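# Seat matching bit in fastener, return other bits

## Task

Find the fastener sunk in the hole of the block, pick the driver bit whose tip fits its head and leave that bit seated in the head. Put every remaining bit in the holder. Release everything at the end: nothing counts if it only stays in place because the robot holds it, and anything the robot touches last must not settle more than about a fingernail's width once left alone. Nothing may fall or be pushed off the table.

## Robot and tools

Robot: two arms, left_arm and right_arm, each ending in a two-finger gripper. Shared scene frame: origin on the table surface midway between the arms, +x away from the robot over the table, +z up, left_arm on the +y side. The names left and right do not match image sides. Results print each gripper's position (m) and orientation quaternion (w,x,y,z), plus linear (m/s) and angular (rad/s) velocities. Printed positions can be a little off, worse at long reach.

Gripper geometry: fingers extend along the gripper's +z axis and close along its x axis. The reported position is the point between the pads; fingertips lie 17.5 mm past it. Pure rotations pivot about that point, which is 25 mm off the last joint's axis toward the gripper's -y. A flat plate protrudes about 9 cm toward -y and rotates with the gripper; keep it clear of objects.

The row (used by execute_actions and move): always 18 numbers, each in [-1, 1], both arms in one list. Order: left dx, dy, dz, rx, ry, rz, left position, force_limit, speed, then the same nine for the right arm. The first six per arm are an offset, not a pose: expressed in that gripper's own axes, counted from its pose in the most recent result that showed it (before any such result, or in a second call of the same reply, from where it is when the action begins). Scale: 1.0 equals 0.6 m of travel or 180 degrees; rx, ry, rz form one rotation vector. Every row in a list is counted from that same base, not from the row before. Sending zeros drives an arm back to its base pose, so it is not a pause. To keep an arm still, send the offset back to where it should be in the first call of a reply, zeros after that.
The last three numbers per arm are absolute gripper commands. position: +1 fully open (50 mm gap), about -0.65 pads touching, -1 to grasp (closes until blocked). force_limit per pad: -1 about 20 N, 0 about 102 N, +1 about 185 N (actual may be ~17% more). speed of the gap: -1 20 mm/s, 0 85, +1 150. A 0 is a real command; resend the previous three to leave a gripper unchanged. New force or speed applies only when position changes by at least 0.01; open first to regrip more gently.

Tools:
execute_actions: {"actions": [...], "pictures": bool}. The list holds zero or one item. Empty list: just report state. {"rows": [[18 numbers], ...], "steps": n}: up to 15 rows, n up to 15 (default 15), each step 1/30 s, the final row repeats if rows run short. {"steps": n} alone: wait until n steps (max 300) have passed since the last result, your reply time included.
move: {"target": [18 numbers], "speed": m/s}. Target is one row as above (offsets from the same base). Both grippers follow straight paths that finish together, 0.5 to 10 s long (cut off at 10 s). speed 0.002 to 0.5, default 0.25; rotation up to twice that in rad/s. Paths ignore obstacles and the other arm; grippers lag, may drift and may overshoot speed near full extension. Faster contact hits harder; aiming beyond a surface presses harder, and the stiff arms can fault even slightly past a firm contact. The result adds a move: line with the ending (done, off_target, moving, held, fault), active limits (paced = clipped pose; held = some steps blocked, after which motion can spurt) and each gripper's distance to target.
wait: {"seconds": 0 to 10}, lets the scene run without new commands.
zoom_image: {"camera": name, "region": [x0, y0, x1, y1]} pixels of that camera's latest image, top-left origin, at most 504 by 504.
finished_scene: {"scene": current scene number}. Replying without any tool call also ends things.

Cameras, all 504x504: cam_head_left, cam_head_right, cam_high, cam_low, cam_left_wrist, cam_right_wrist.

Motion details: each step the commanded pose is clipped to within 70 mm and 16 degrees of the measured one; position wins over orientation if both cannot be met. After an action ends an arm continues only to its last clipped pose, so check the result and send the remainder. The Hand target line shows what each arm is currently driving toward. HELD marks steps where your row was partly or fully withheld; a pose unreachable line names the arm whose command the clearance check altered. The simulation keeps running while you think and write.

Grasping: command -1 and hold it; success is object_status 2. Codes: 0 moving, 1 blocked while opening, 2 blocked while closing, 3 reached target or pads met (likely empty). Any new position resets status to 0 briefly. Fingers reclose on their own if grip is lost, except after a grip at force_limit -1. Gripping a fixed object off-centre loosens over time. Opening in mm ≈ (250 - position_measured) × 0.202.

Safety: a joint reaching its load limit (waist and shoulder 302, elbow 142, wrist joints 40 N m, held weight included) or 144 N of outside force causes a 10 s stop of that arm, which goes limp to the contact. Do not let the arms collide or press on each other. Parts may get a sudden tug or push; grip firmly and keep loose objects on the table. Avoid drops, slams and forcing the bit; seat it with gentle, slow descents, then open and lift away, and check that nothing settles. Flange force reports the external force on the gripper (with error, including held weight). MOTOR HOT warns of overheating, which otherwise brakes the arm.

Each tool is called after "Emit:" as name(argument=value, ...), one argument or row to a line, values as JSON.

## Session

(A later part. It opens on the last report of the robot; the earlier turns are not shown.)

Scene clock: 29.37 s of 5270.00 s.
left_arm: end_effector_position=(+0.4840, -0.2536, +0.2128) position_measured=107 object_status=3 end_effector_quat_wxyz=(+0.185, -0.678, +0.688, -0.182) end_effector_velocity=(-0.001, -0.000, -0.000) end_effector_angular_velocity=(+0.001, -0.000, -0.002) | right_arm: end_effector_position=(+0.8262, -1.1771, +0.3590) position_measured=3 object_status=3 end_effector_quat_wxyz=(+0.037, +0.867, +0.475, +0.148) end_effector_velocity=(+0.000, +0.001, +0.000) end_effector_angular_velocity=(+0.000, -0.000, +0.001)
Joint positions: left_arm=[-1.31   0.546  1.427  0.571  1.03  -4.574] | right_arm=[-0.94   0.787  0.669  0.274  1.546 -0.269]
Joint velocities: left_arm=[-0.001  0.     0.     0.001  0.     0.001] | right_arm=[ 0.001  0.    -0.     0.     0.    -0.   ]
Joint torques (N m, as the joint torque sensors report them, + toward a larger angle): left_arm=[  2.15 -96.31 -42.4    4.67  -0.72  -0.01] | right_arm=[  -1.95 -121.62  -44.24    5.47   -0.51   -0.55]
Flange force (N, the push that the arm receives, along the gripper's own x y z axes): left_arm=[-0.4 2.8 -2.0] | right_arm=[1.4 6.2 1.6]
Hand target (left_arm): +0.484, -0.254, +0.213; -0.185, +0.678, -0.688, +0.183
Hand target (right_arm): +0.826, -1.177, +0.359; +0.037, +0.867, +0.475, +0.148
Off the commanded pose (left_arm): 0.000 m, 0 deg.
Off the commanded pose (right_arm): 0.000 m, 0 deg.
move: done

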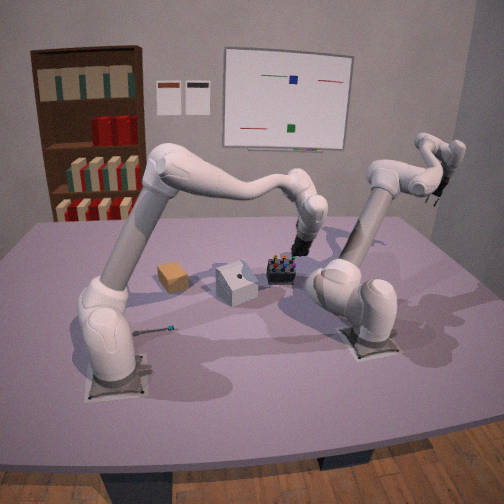

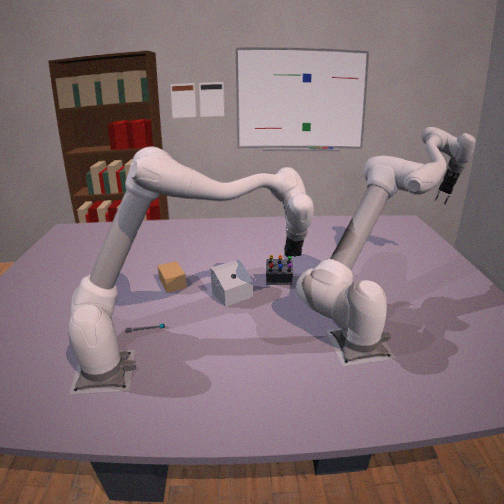

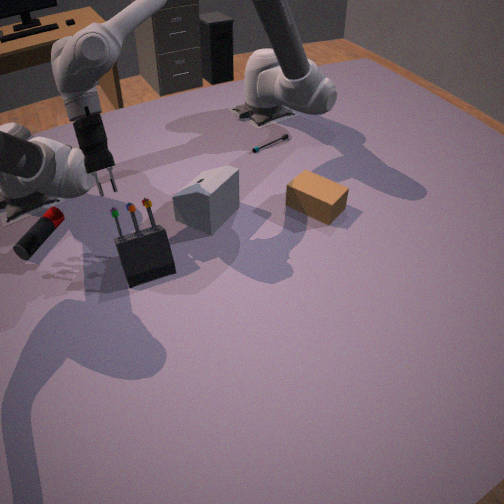

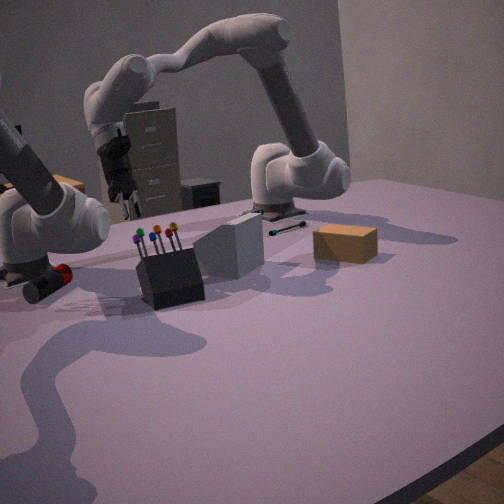

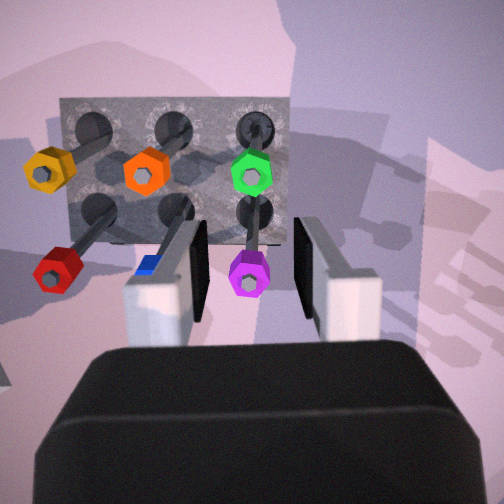

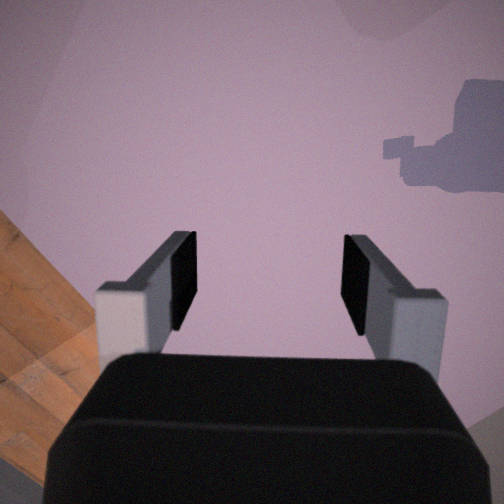

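Purple square, green 5-star. Next.

Emit:
move(
  target=[-0.075,0,0,0,0,0,0.3,-0.7,0,0,0,0,0,0,0,1,-1,0],
)

Emit:
zoom_image(
  camera="cam_left_wrist",
  region=[220,100,290,160],
)

Emit:
move(
  target=[-0.075,0,0,0,0,0,0.3,-0.7,0,0,0,0,0,0,0,1,-1,0],
)

Emit:
zoom_image(
  camera="cam_left_wrist",
  region=[220,100,290,160],
)

Emit:
move(
  target=[0,0.078,0,0,0,0,0.3,-0.7,0,0,0,0,0,0,0,1,-1,0],
)

Emit:
zoom_image(
  camera="cam_left_wrist",
  region=[220,100,290,160],
)

Scene clock: 33.63 s of 5270.00 s.
left_arm: end_effector_position=(+0.4847, -0.2086, +0.2130) position_measured=107 object_status=3 end_effector_quat_wxyz=(+0.185, -0.678, +0.688, -0.183) end_effector_velocity=(-0.000, +0.000, -0.000) end_effector_angular_velocity=(-0.000, +0.001, -0.001) | right_arm: end_effector_position=(+0.8262, -1.1771, +0.3590) position_measured=3 object_status=3 end_effector_quat_wxyz=(+0.037, +0.867, +0.475, +0.148) end_effector_velocity=(+0.001, +0.001, +0.001) end_effector_angular_velocity=(-0.001, -0.002, +0.001)
Joint positions: left_arm=[-1.288  0.486  1.523  0.582  0.989 -4.577] | right_arm=[-0.94   0.787  0.669  0.274  1.546 -0.269]
Joint velocities: left_arm=[-0.    -0.     0.001 -0.001 -0.     0.001] | right_arm=[ 0.001 -0.    -0.001  0.001 -0.     0.   ]
Joint torques (N m, as the joint torque sensors report them, + toward a larger angle): left_arm=[  2.9  -89.43 -42.13   4.54  -0.56   0.07] | right_arm=[  -1.22 -123.53  -44.58    5.35   -0.74   -0.48]
Flange force (N, the push that the arm receives, along the gripper's own x y z axes): left_arm=[-1.5 4.6 -2.8] | right_arm=[-0.2 9.1 1.2]
Hand target (left_arm): +0.485, -0.209, +0.213; -0.185, +0.678, -0.688, +0.182
Hand target (right_arm): +0.826, -1.177, +0.359; +0.037, +0.867, +0.475, +0.148
Off the commanded pose (left_arm): 0.000 m, 0 deg.
Off the commanded pose (right_arm): 0.000 m, 0 deg.
After step 90, 0.57 s passed at rest.
move: done

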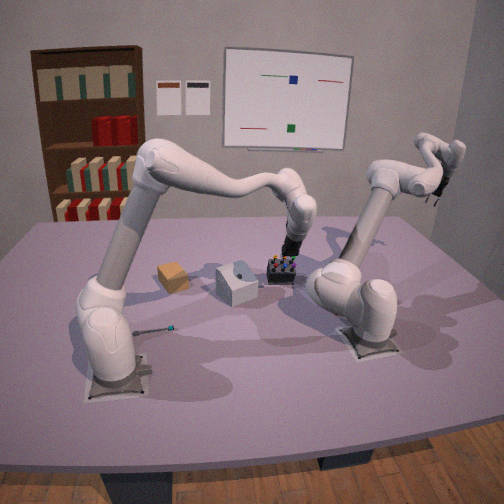

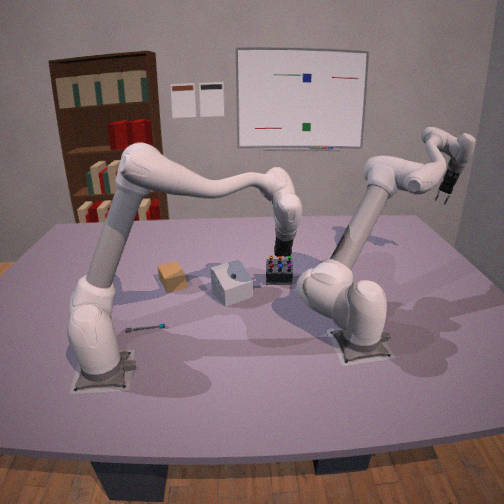

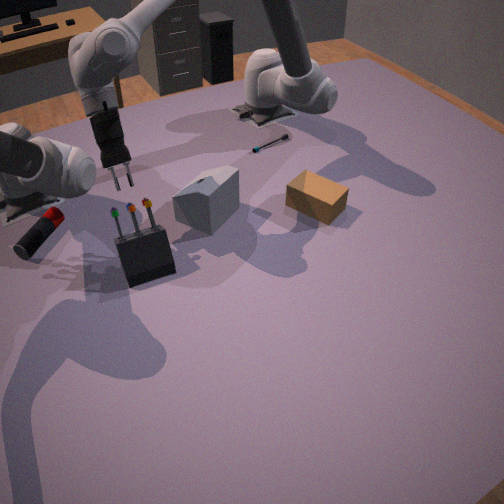

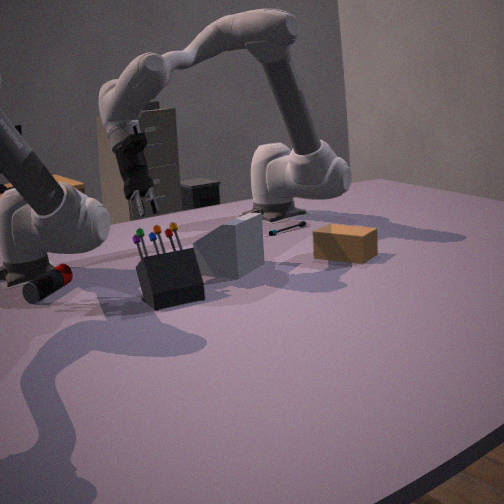

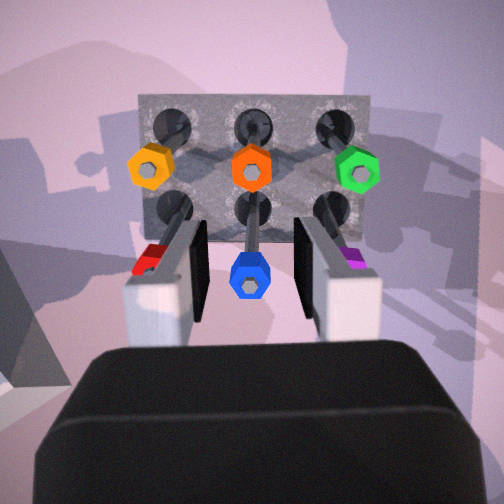

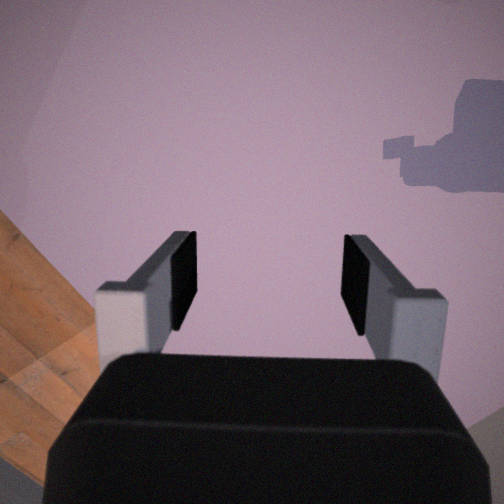

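Region (220, 100, 290, 160) of cam_left_wrist's 504x504 image, scaled by 7.200, with more detail than that image has; it fills the top 432 rows of this view, and the rest is white.

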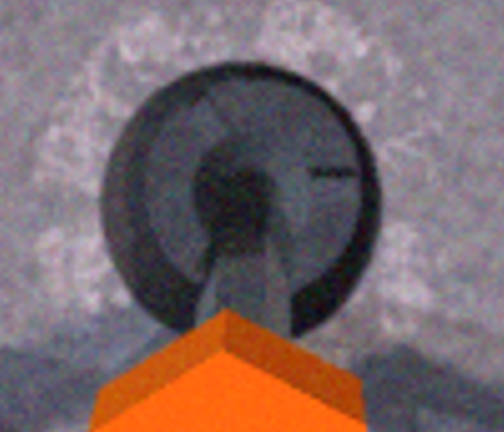

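Scene clock: 34.33 s of 5270.00 s.
left_arm: end_effector_position=(+0.4854, -0.1636, +0.2132) position_measured=107 object_status=3 end_effector_quat_wxyz=(+0.185, -0.678, +0.688, -0.183) end_effector_velocity=(-0.001, -0.001, +0.000) end_effector_angular_velocity=(-0.000, +0.001, -0.001) | right_arm: end_effector_position=(+0.8262, -1.1771, +0.3590) position_measured=3 object_status=3 end_effector_quat_wxyz=(+0.037, +0.867, +0.475, +0.148) end_effector_velocity=(-0.001, -0.001, -0.000) end_effector_angular_velocity=(-0.001, +0.001, -0.001)
Joint positions: left_arm=[-1.263  0.428  1.612  0.592  0.951 -4.576] | right_arm=[-0.94   0.787  0.669  0.274  1.546 -0.269]
Joint velocities: left_arm=[-0.001  0.    -0.001 -0.001  0.001  0.001] | right_arm=[-0.001  0.     0.    -0.001 -0.001  0.   ]
Joint torques (N m, as the joint torque sensors report them, + toward a larger angle): left_arm=[  0.55 -83.04 -42.15   4.41  -0.62  -0.19] | right_arm=[  -1.   -120.92  -43.79    5.13   -0.67   -0.58]
Flange force (N, the push that the arm receives, along the gripper's own x y z axes): left_arm=[-3.9 2.3 -2.0] | right_arm=[0.0 6.5 0.0]
Hand target (left_arm): +0.485, -0.164, +0.213; -0.185, +0.678, -0.688, +0.183
Hand target (right_arm): +0.826, -1.177, +0.359; +0.037, +0.867, +0.475, +0.148
Off the commanded pose (left_arm): 0.000 m, 0 deg.
Off the commanded pose (right_arm): 0.000 m, 0 deg.
move: done

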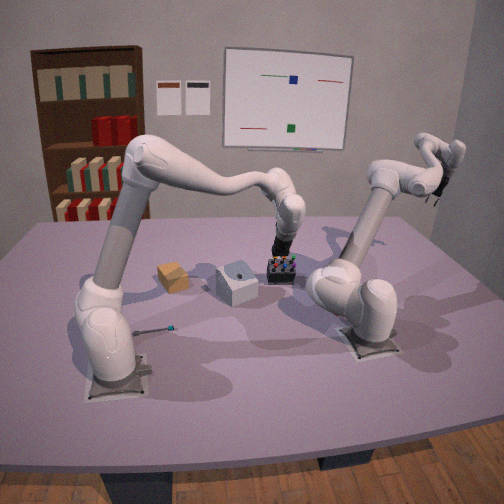

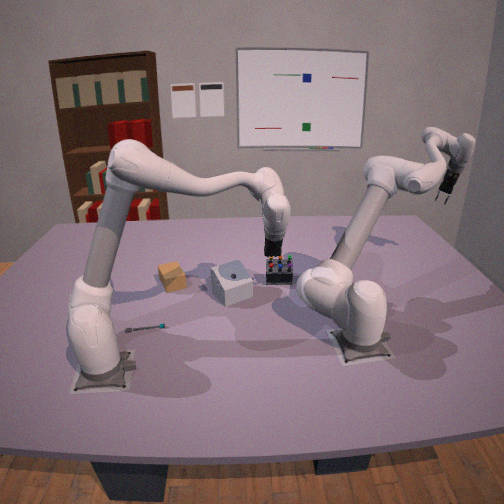

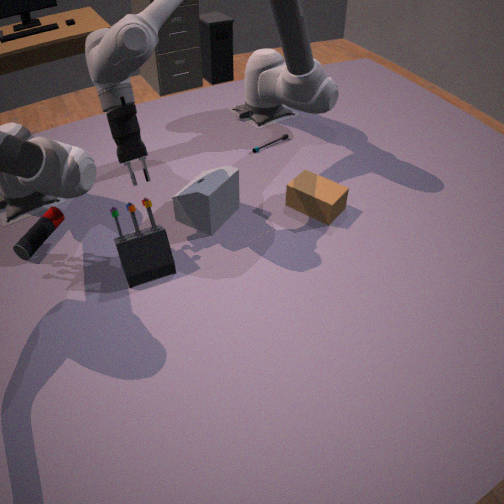

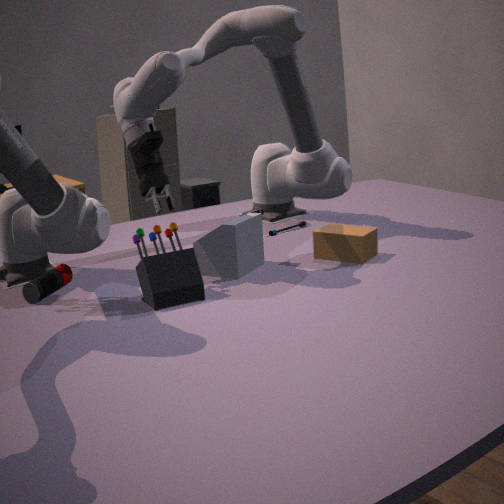

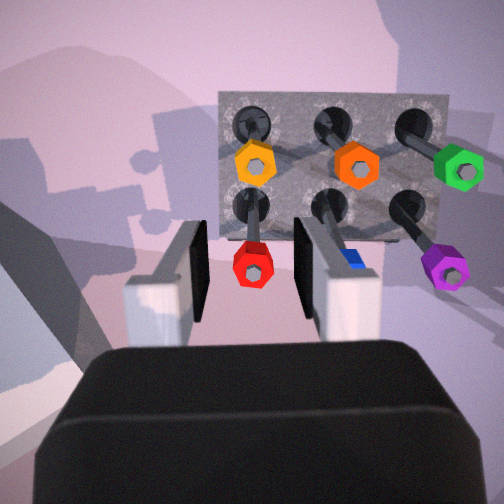

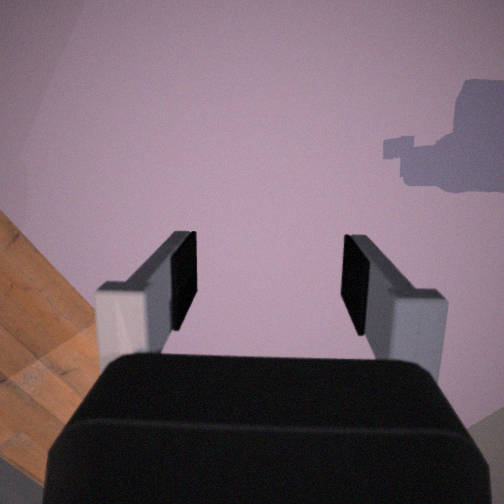

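Region (220, 100, 290, 160) of cam_left_wrist's 504x504 image, scaled by 7.200, with more detail than that image has; it fills the top 432 rows of this view, and the rest is white.

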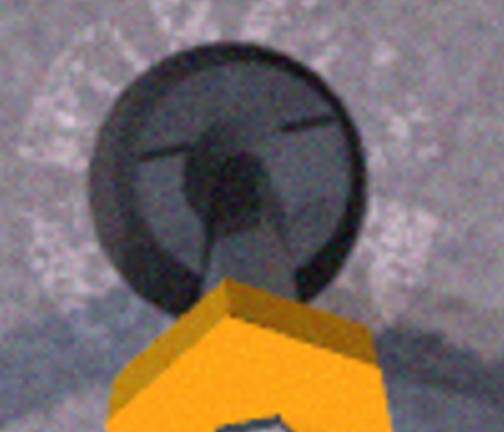

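Scene clock: 35.03 s of 5270.00 s.
left_arm: end_effector_position=(+0.4450, -0.1628, +0.1898) position_measured=107 object_status=3 end_effector_quat_wxyz=(+0.185, -0.678, +0.688, -0.183) end_effector_velocity=(+0.001, -0.000, +0.002) end_effector_angular_velocity=(-0.003, -0.002, +0.000) | right_arm: end_effector_position=(+0.8262, -1.1771, +0.3590) position_measured=3 object_status=3 end_effector_quat_wxyz=(+0.037, +0.867, +0.475, +0.148) end_effector_velocity=(-0.000, +0.000, -0.000) end_effector_angular_velocity=(+0.002, -0.000, -0.000)
Joint positions: left_arm=[-1.312  0.42   1.672  0.616  0.933 -4.656] | right_arm=[-0.94   0.787  0.669  0.274  1.546 -0.269]
Joint velocities: left_arm=[ 0.    -0.002 -0.001  0.001  0.    -0.   ] | right_arm=[-0.     0.     0.001  0.001  0.    -0.   ]
Joint torques (N m, as the joint torque sensors report them, + toward a larger angle): left_arm=[  0.19 -82.75 -40.98   4.44  -0.54  -0.06] | right_arm=[  -1.21 -121.29  -44.55    5.2    -0.3    -0.52]
Flange force (N, the push that the arm receives, along the gripper's own x y z axes): left_arm=[-2.2 1.1 -0.9] | right_arm=[0.8 3.3 2.3]
Hand target (left_arm): +0.445, -0.163, +0.190; -0.185, +0.678, -0.688, +0.183
Hand target (right_arm): +0.826, -1.177, +0.359; +0.037, +0.867, +0.475, +0.148
Off the commanded pose (left_arm): 0.000 m, 0 deg.
Off the commanded pose (right_arm): 0.000 m, 0 deg.
move: done

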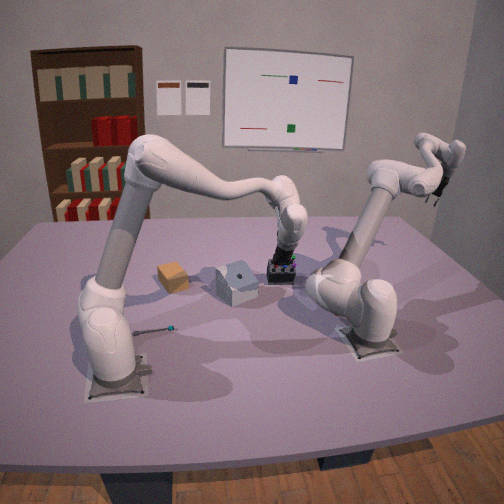

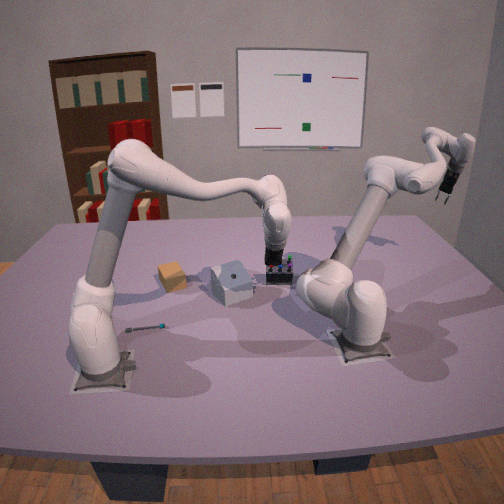

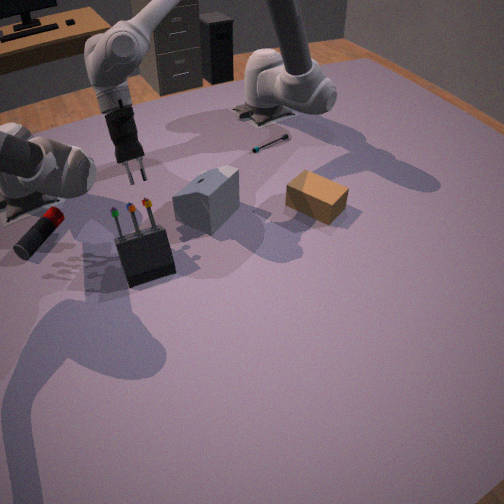

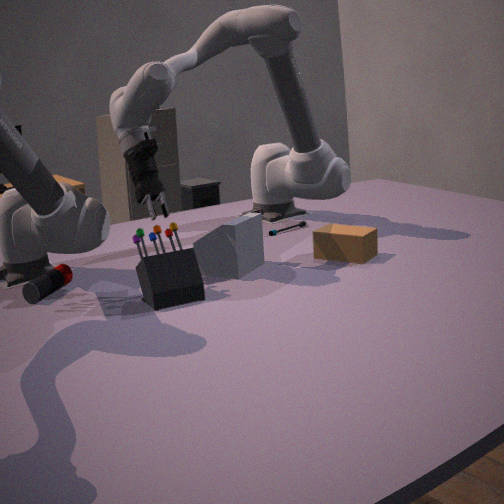

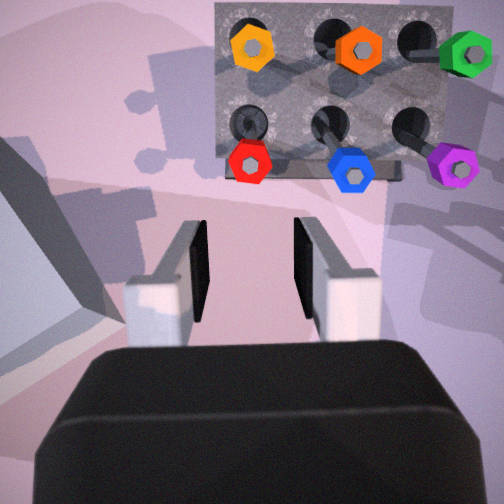

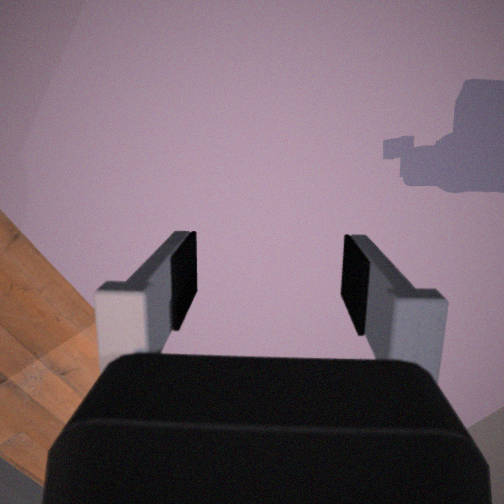

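Region (220, 100, 290, 160) of cam_left_wrist's 504x504 image, scaled by 7.200, with more detail than that image has; it fills the top 432 rows of this view, and the rest is white.

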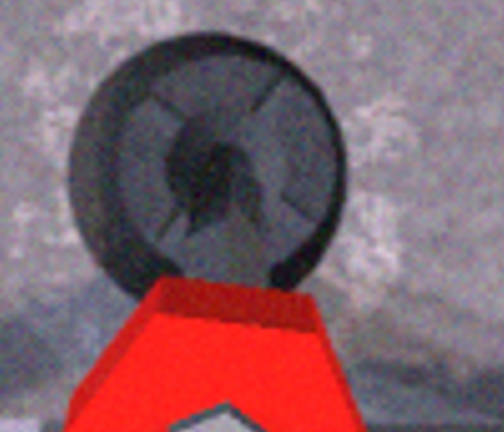

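Emit:
execute_actions(
  actions=[],
)

Scene clock: 49.03 s of 5270.00 s.
left_arm: end_effector_position=(+0.4450, -0.1628, +0.1898) position_measured=107 object_status=3 end_effector_quat_wxyz=(+0.185, -0.678, +0.688, -0.183) end_effector_velocity=(-0.000, -0.000, +0.000) end_effector_angular_velocity=(+0.000, -0.001, -0.000) | right_arm: end_effector_position=(+0.8262, -1.1771, +0.3590) position_measured=3 object_status=3 end_effector_quat_wxyz=(+0.037, +0.867, +0.475, +0.148) end_effector_velocity=(+0.001, +0.000, -0.000) end_effector_angular_velocity=(+0.001, -0.000, +0.001)
Joint positions: left_arm=[-1.312  0.42   1.672  0.616  0.933 -4.656] | right_arm=[-0.94   0.787  0.669  0.274  1.546 -0.269]
Joint velocities: left_arm=[-0.     0.    -0.     0.001  0.    -0.   ] | right_arm=[ 0.     0.001 -0.     0.001 -0.    -0.   ]
Joint torques (N m, as the joint torque sensors report them, + toward a larger angle): left_arm=[  0.8  -81.5  -40.69   4.28  -0.5    0.  ] | right_arm=[  -0.55 -119.74  -44.8     5.31   -0.43   -0.6 ]
Flange force (N, the push that the arm receives, along the gripper's own x y z axes): left_arm=[-3.1 1.9 -2.7] | right_arm=[1.8 -1.7 2.0]
Hand target (left_arm): +0.445, -0.163, +0.190; -0.185, +0.678, -0.688, +0.183
Hand target (right_arm): +0.826, -1.177, +0.359; +0.037, +0.867, +0.475, +0.148
Off the commanded pose (left_arm): 0.000 m, 0 deg.
Off the commanded pose (right_arm): 0.000 m, 0 deg.
Steps of this call (steps 1 to 90: nothing new was sent; then 11.00 s passed at rest). Readings (end_effector_position | what the end effector reports):
1: left_arm (+0.4450, -0.1628, +0.1898) | right_arm (+0.8262, -1.1771, +0.3590) | left_arm position_measured=107 object_status=3 | right_arm position_measured=3 object_status=3
2: left_arm (+0.4450, -0.1628, +0.1898) | right_arm (+0.8262, -1.1771, +0.3590) | left_arm position_measured=107 object_status=3 | right_arm position_measured=3 object_status=3
4: left_arm (+0.4450, -0.1628, +0.1898) | right_arm (+0.8262, -1.1771, +0.3590) | left_arm position_measured=107 object_status=3 | right_arm position_measured=3 object_status=3
8: left_arm (+0.4450, -0.1628, +0.1898) | right_arm (+0.8262, -1.1771, +0.3590) | left_arm position_measured=107 object_status=3 | right_arm position_measured=3 object_status=3
90: the state above

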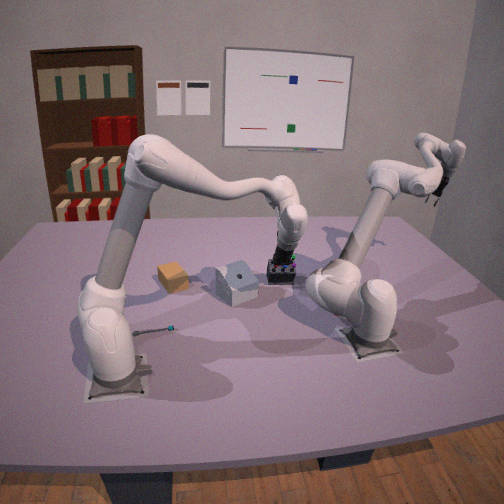

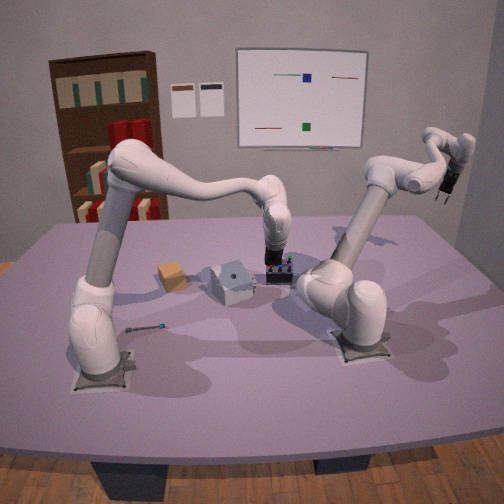

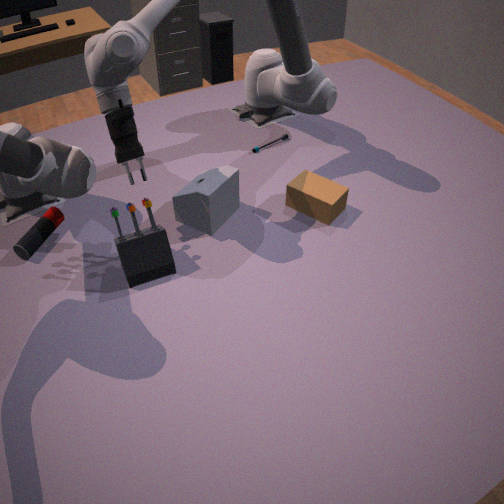

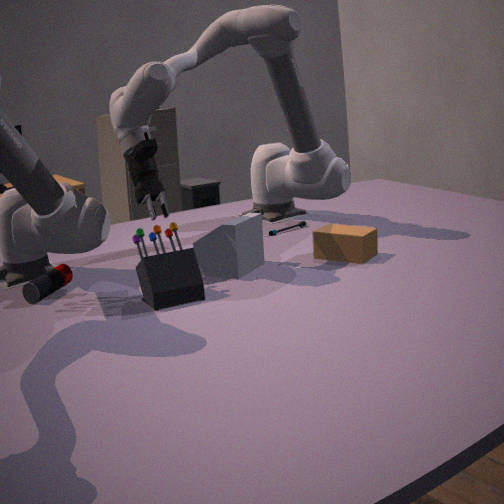

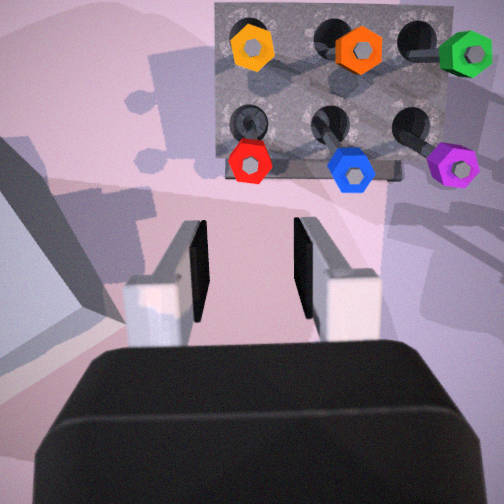

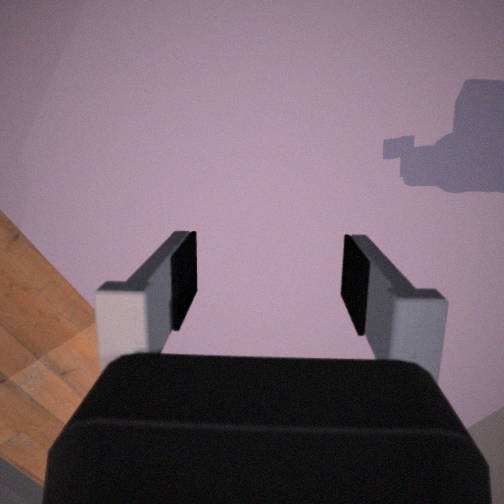

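Emit:
move(
  target=[0,-0.038,0.04,0.028,0,0,0.3,-0.7,0,0,0,0,0,0,0,1,-1,0],
  speed=0.1,
)

Emit:
move(
  target=[0,0,0,0,0,0.205,0.3,-0.7,0,0,0,0,0,0,0,1,-1,0],
)

Scene clock: 57.33 s of 5270.00 s.
left_arm: end_effector_position=(+0.4768, -0.1632, +0.1804) position_measured=107 object_status=3 end_effector_quat_wxyz=(+0.214, -0.669, +0.679, -0.213) end_effector_velocity=(+0.000, +0.001, -0.000) end_effector_angular_velocity=(+0.001, -0.001, -0.000) | right_arm: end_effector_position=(+0.8262, -1.1771, +0.3590) position_measured=3 object_status=3 end_effector_quat_wxyz=(+0.037, +0.867, +0.475, +0.148) end_effector_velocity=(-0.001, -0.001, +0.001) end_effector_angular_velocity=(-0.002, -0.001, -0.001)
Joint positions: left_arm=[-1.299  0.447  1.683  0.746  0.894 -4.744] | right_arm=[-0.94   0.787  0.669  0.274  1.546 -0.269]
Joint velocities: left_arm=[ 0.    -0.     0.001  0.002 -0.    -0.001] | right_arm=[-0.001 -0.001 -0.001 -0.001 -0.    -0.   ]
Joint torques (N m, as the joint torque sensors report them, + toward a larger angle): left_arm=[  0.22 -85.46 -40.71   3.89  -0.21  -0.09] | right_arm=[  -0.97 -120.75  -44.29    5.19   -0.76   -0.4 ]
Flange force (N, the push that the arm receives, along the gripper's own x y z axes): left_arm=[-1.8 2.2 0.7] | right_arm=[0.4 3.3 0.1]
Hand target (left_arm): +0.477, -0.163, +0.181; -0.214, +0.669, -0.679, +0.213
Hand target (right_arm): +0.826, -1.177, +0.359; +0.037, +0.867, +0.475, +0.148
Off the commanded pose (left_arm): 0.000 m, 0 deg.
Off the commanded pose (right_arm): 0.000 m, 0 deg.
After step 90, 4.57 s passed at rest.
move: done

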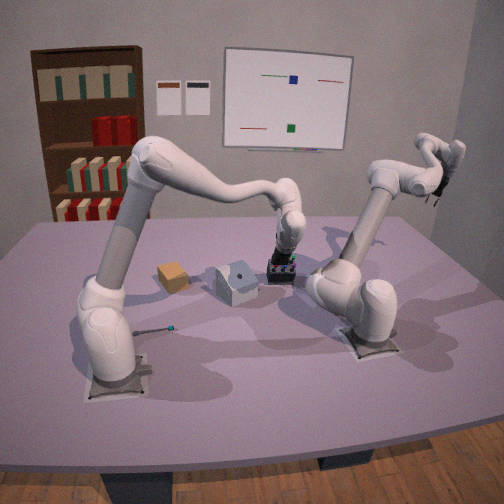

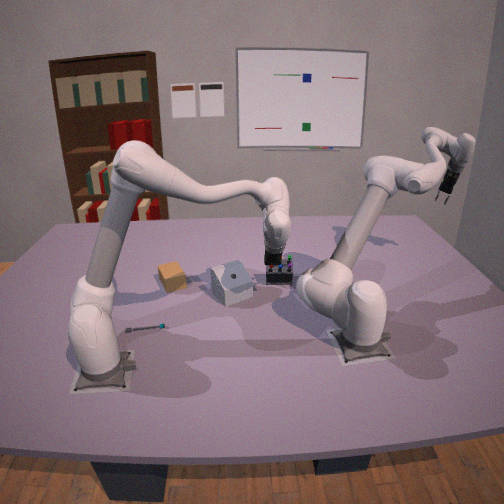

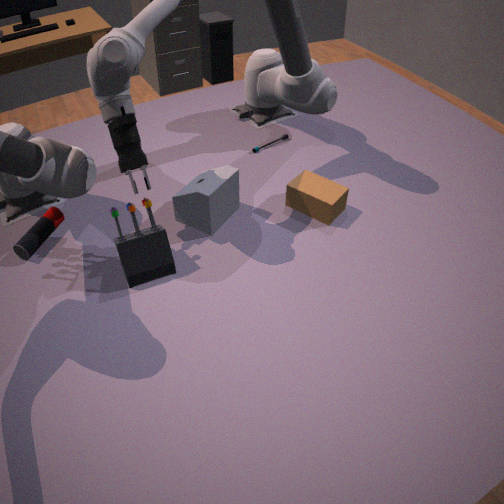

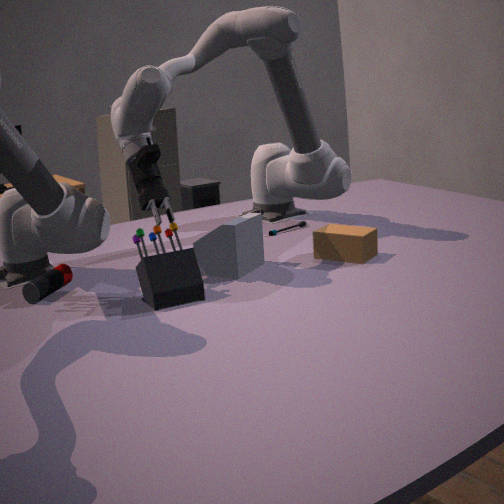

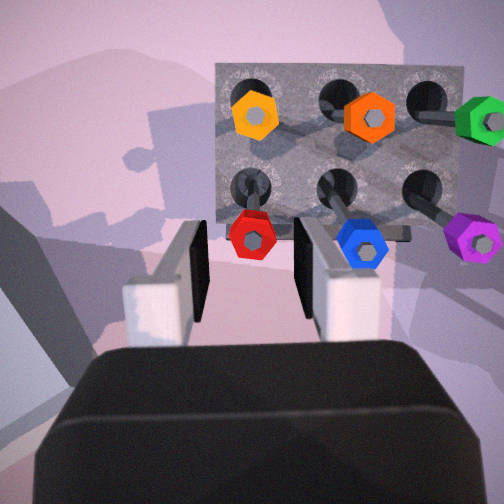

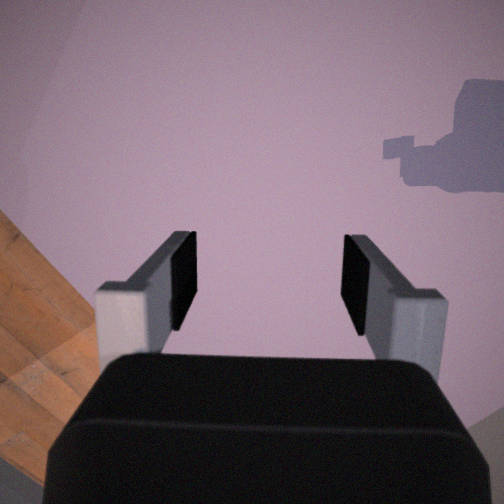

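Scene clock: 58.93 s of 5270.00 s.
left_arm: end_effector_position=(+0.4768, -0.1632, +0.1804) position_measured=107 object_status=3 end_effector_quat_wxyz=(+0.271, -0.420, +0.856, -0.134) end_effector_velocity=(-0.000, +0.000, -0.001) end_effector_angular_velocity=(-0.001, +0.002, +0.001) | right_arm: end_effector_position=(+0.8262, -1.1771, +0.3590) position_measured=3 object_status=3 end_effector_quat_wxyz=(+0.037, +0.867, +0.475, +0.148) end_effector_velocity=(-0.001, -0.001, -0.001) end_effector_angular_velocity=(+0.000, +0.001, -0.001)
Joint positions: left_arm=[-1.286  0.429  1.706  0.749  0.884 -4.093] | right_arm=[-0.94   0.787  0.669  0.274  1.546 -0.269]
Joint velocities: left_arm=[ 0.001  0.001  0.001 -0.002 -0.001 -0.   ] | right_arm=[-0.001  0.     0.001 -0.001 -0.    -0.   ]
Joint torques (N m, as the joint torque sensors report them, + toward a larger angle): left_arm=[ -0.34 -82.19 -41.41   4.14  -0.71  -0.14] | right_arm=[  -1.01 -121.94  -44.75    5.15   -0.4    -0.56]
Flange force (N, the push that the arm receives, along the gripper's own x y z axes): left_arm=[-2.8 4.5 -1.1] | right_arm=[-0.4 3.9 2.1]
Hand target (left_arm): +0.477, -0.163, +0.180; +0.271, -0.420, +0.856, -0.134
Hand target (right_arm): +0.826, -1.177, +0.359; +0.037, +0.867, +0.475, +0.148
Off the commanded pose (left_arm): 0.000 m, 0 deg.
Off the commanded pose (right_arm): 0.000 m, 0 deg.
move: done

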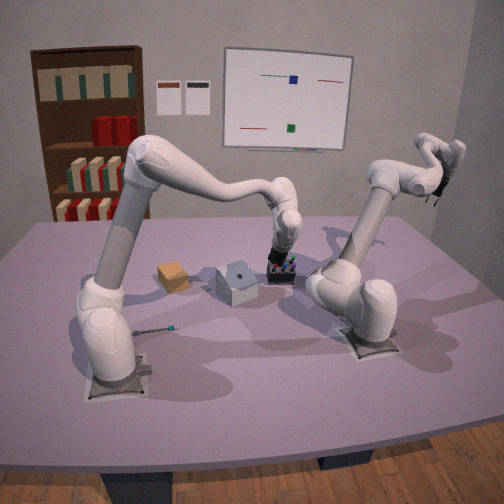

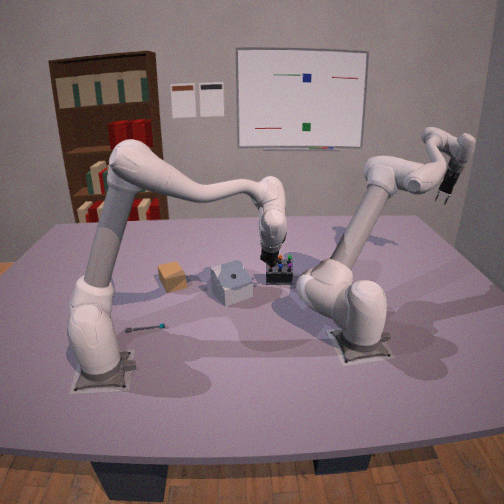

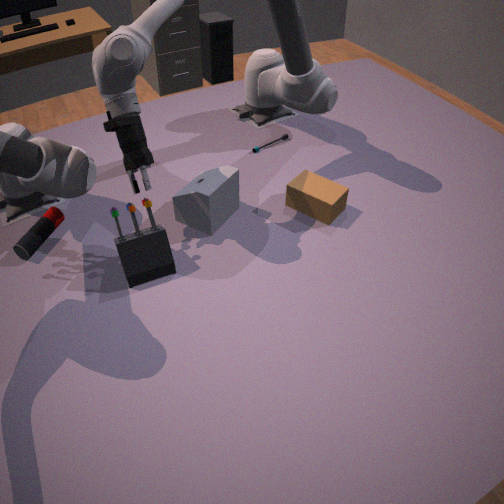

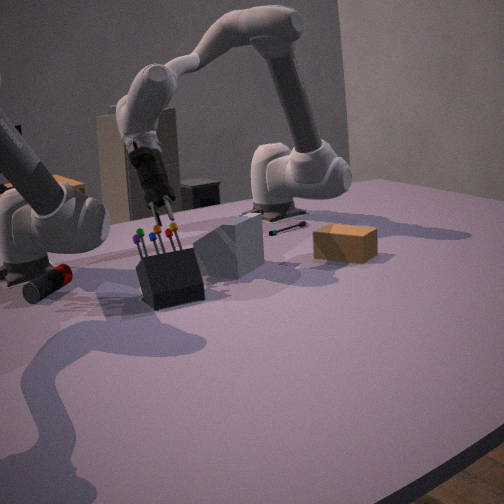

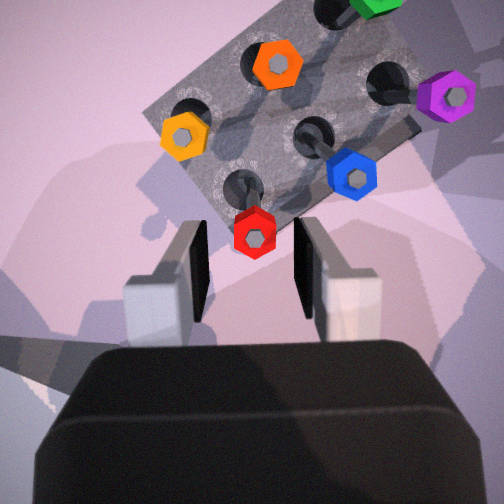

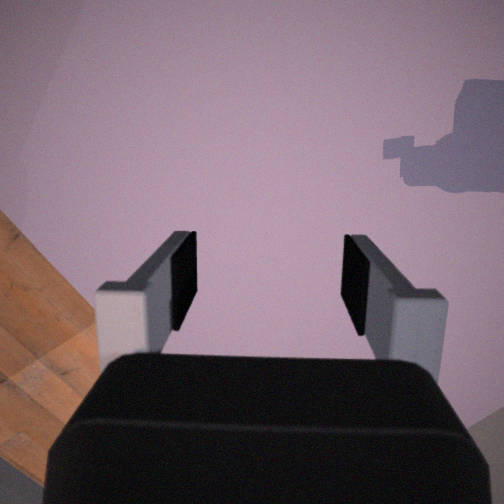

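Emit:
move(
  target=[0.002,0,0.056,0,0,0,0.3,-0.7,0,0,0,0,0,0,0,1,-1,0],
  speed=0.06,
)

Scene clock: 63.83 s of 5270.00 s.
left_arm: end_effector_position=(+0.4955, -0.1641, +0.1523) position_measured=107 object_status=3 end_effector_quat_wxyz=(+0.271, -0.420, +0.856, -0.134) end_effector_velocity=(+0.001, +0.001, +0.001) end_effector_angular_velocity=(+0.000, -0.001, +0.001) | right_arm: end_effector_position=(+0.8262, -1.1771, +0.3590) position_measured=3 object_status=3 end_effector_quat_wxyz=(+0.037, +0.867, +0.475, +0.148) end_effector_velocity=(-0.000, -0.001, -0.000) end_effector_angular_velocity=(-0.001, +0.000, -0.000)
Joint positions: left_arm=[-1.263  0.467  1.706  0.772  0.843 -4.109] | right_arm=[-0.94   0.787  0.669  0.274  1.546 -0.269]
Joint velocities: left_arm=[ 0.001 -0.001  0.001  0.002  0.001 -0.001] | right_arm=[-0.    -0.     0.    -0.001 -0.    -0.   ]
Joint torques (N m, as the joint torque sensors report them, + toward a larger angle): left_arm=[  1.15 -87.39 -41.52   4.26  -0.19  -0.06] | right_arm=[   0.91 -120.15  -44.35    5.14   -0.57   -0.6 ]
Flange force (N, the push that the arm receives, along the gripper's own x y z axes): left_arm=[-1.8 5.1 -1.8] | right_arm=[-0.4 1.5 0.9]
Hand target (left_arm): +0.496, -0.164, +0.153; +0.271, -0.420, +0.856, -0.134
Hand target (right_arm): +0.826, -1.177, +0.359; +0.037, +0.867, +0.475, +0.148
Off the commanded pose (left_arm): 0.000 m, 0 deg.
Off the commanded pose (right_arm): 0.000 m, 0 deg.
After step 90, 1.10 s passed at rest.
move: done

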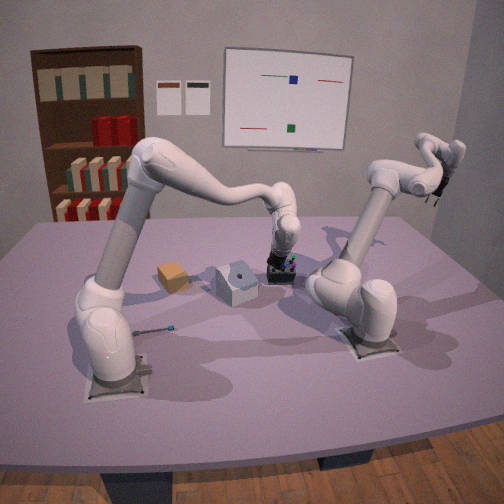

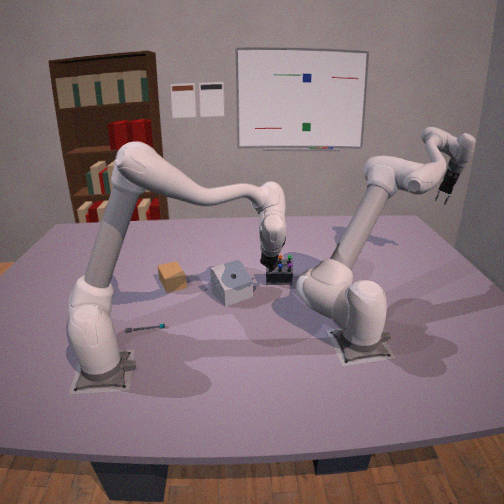

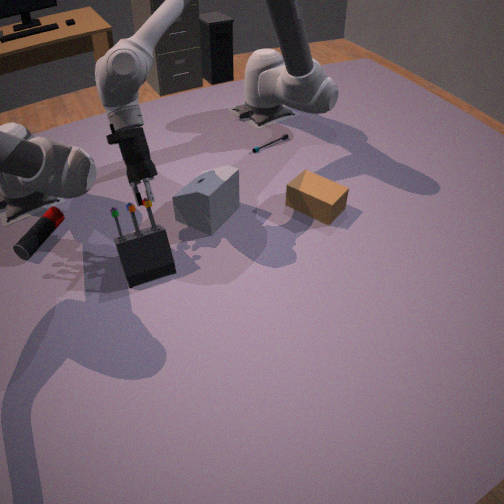

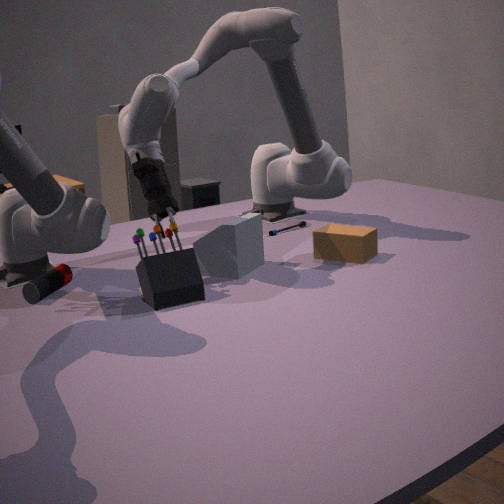

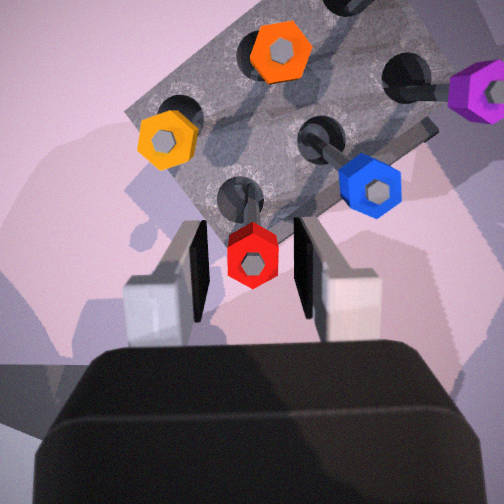

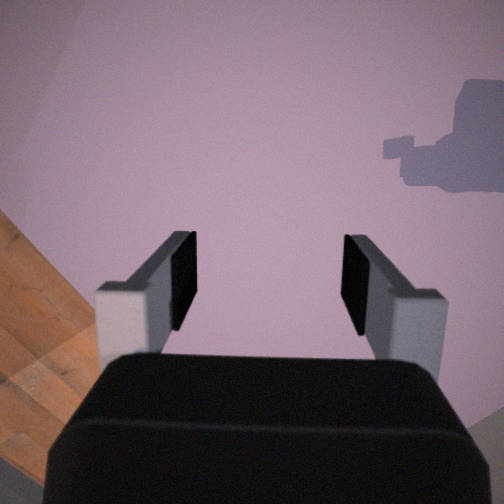

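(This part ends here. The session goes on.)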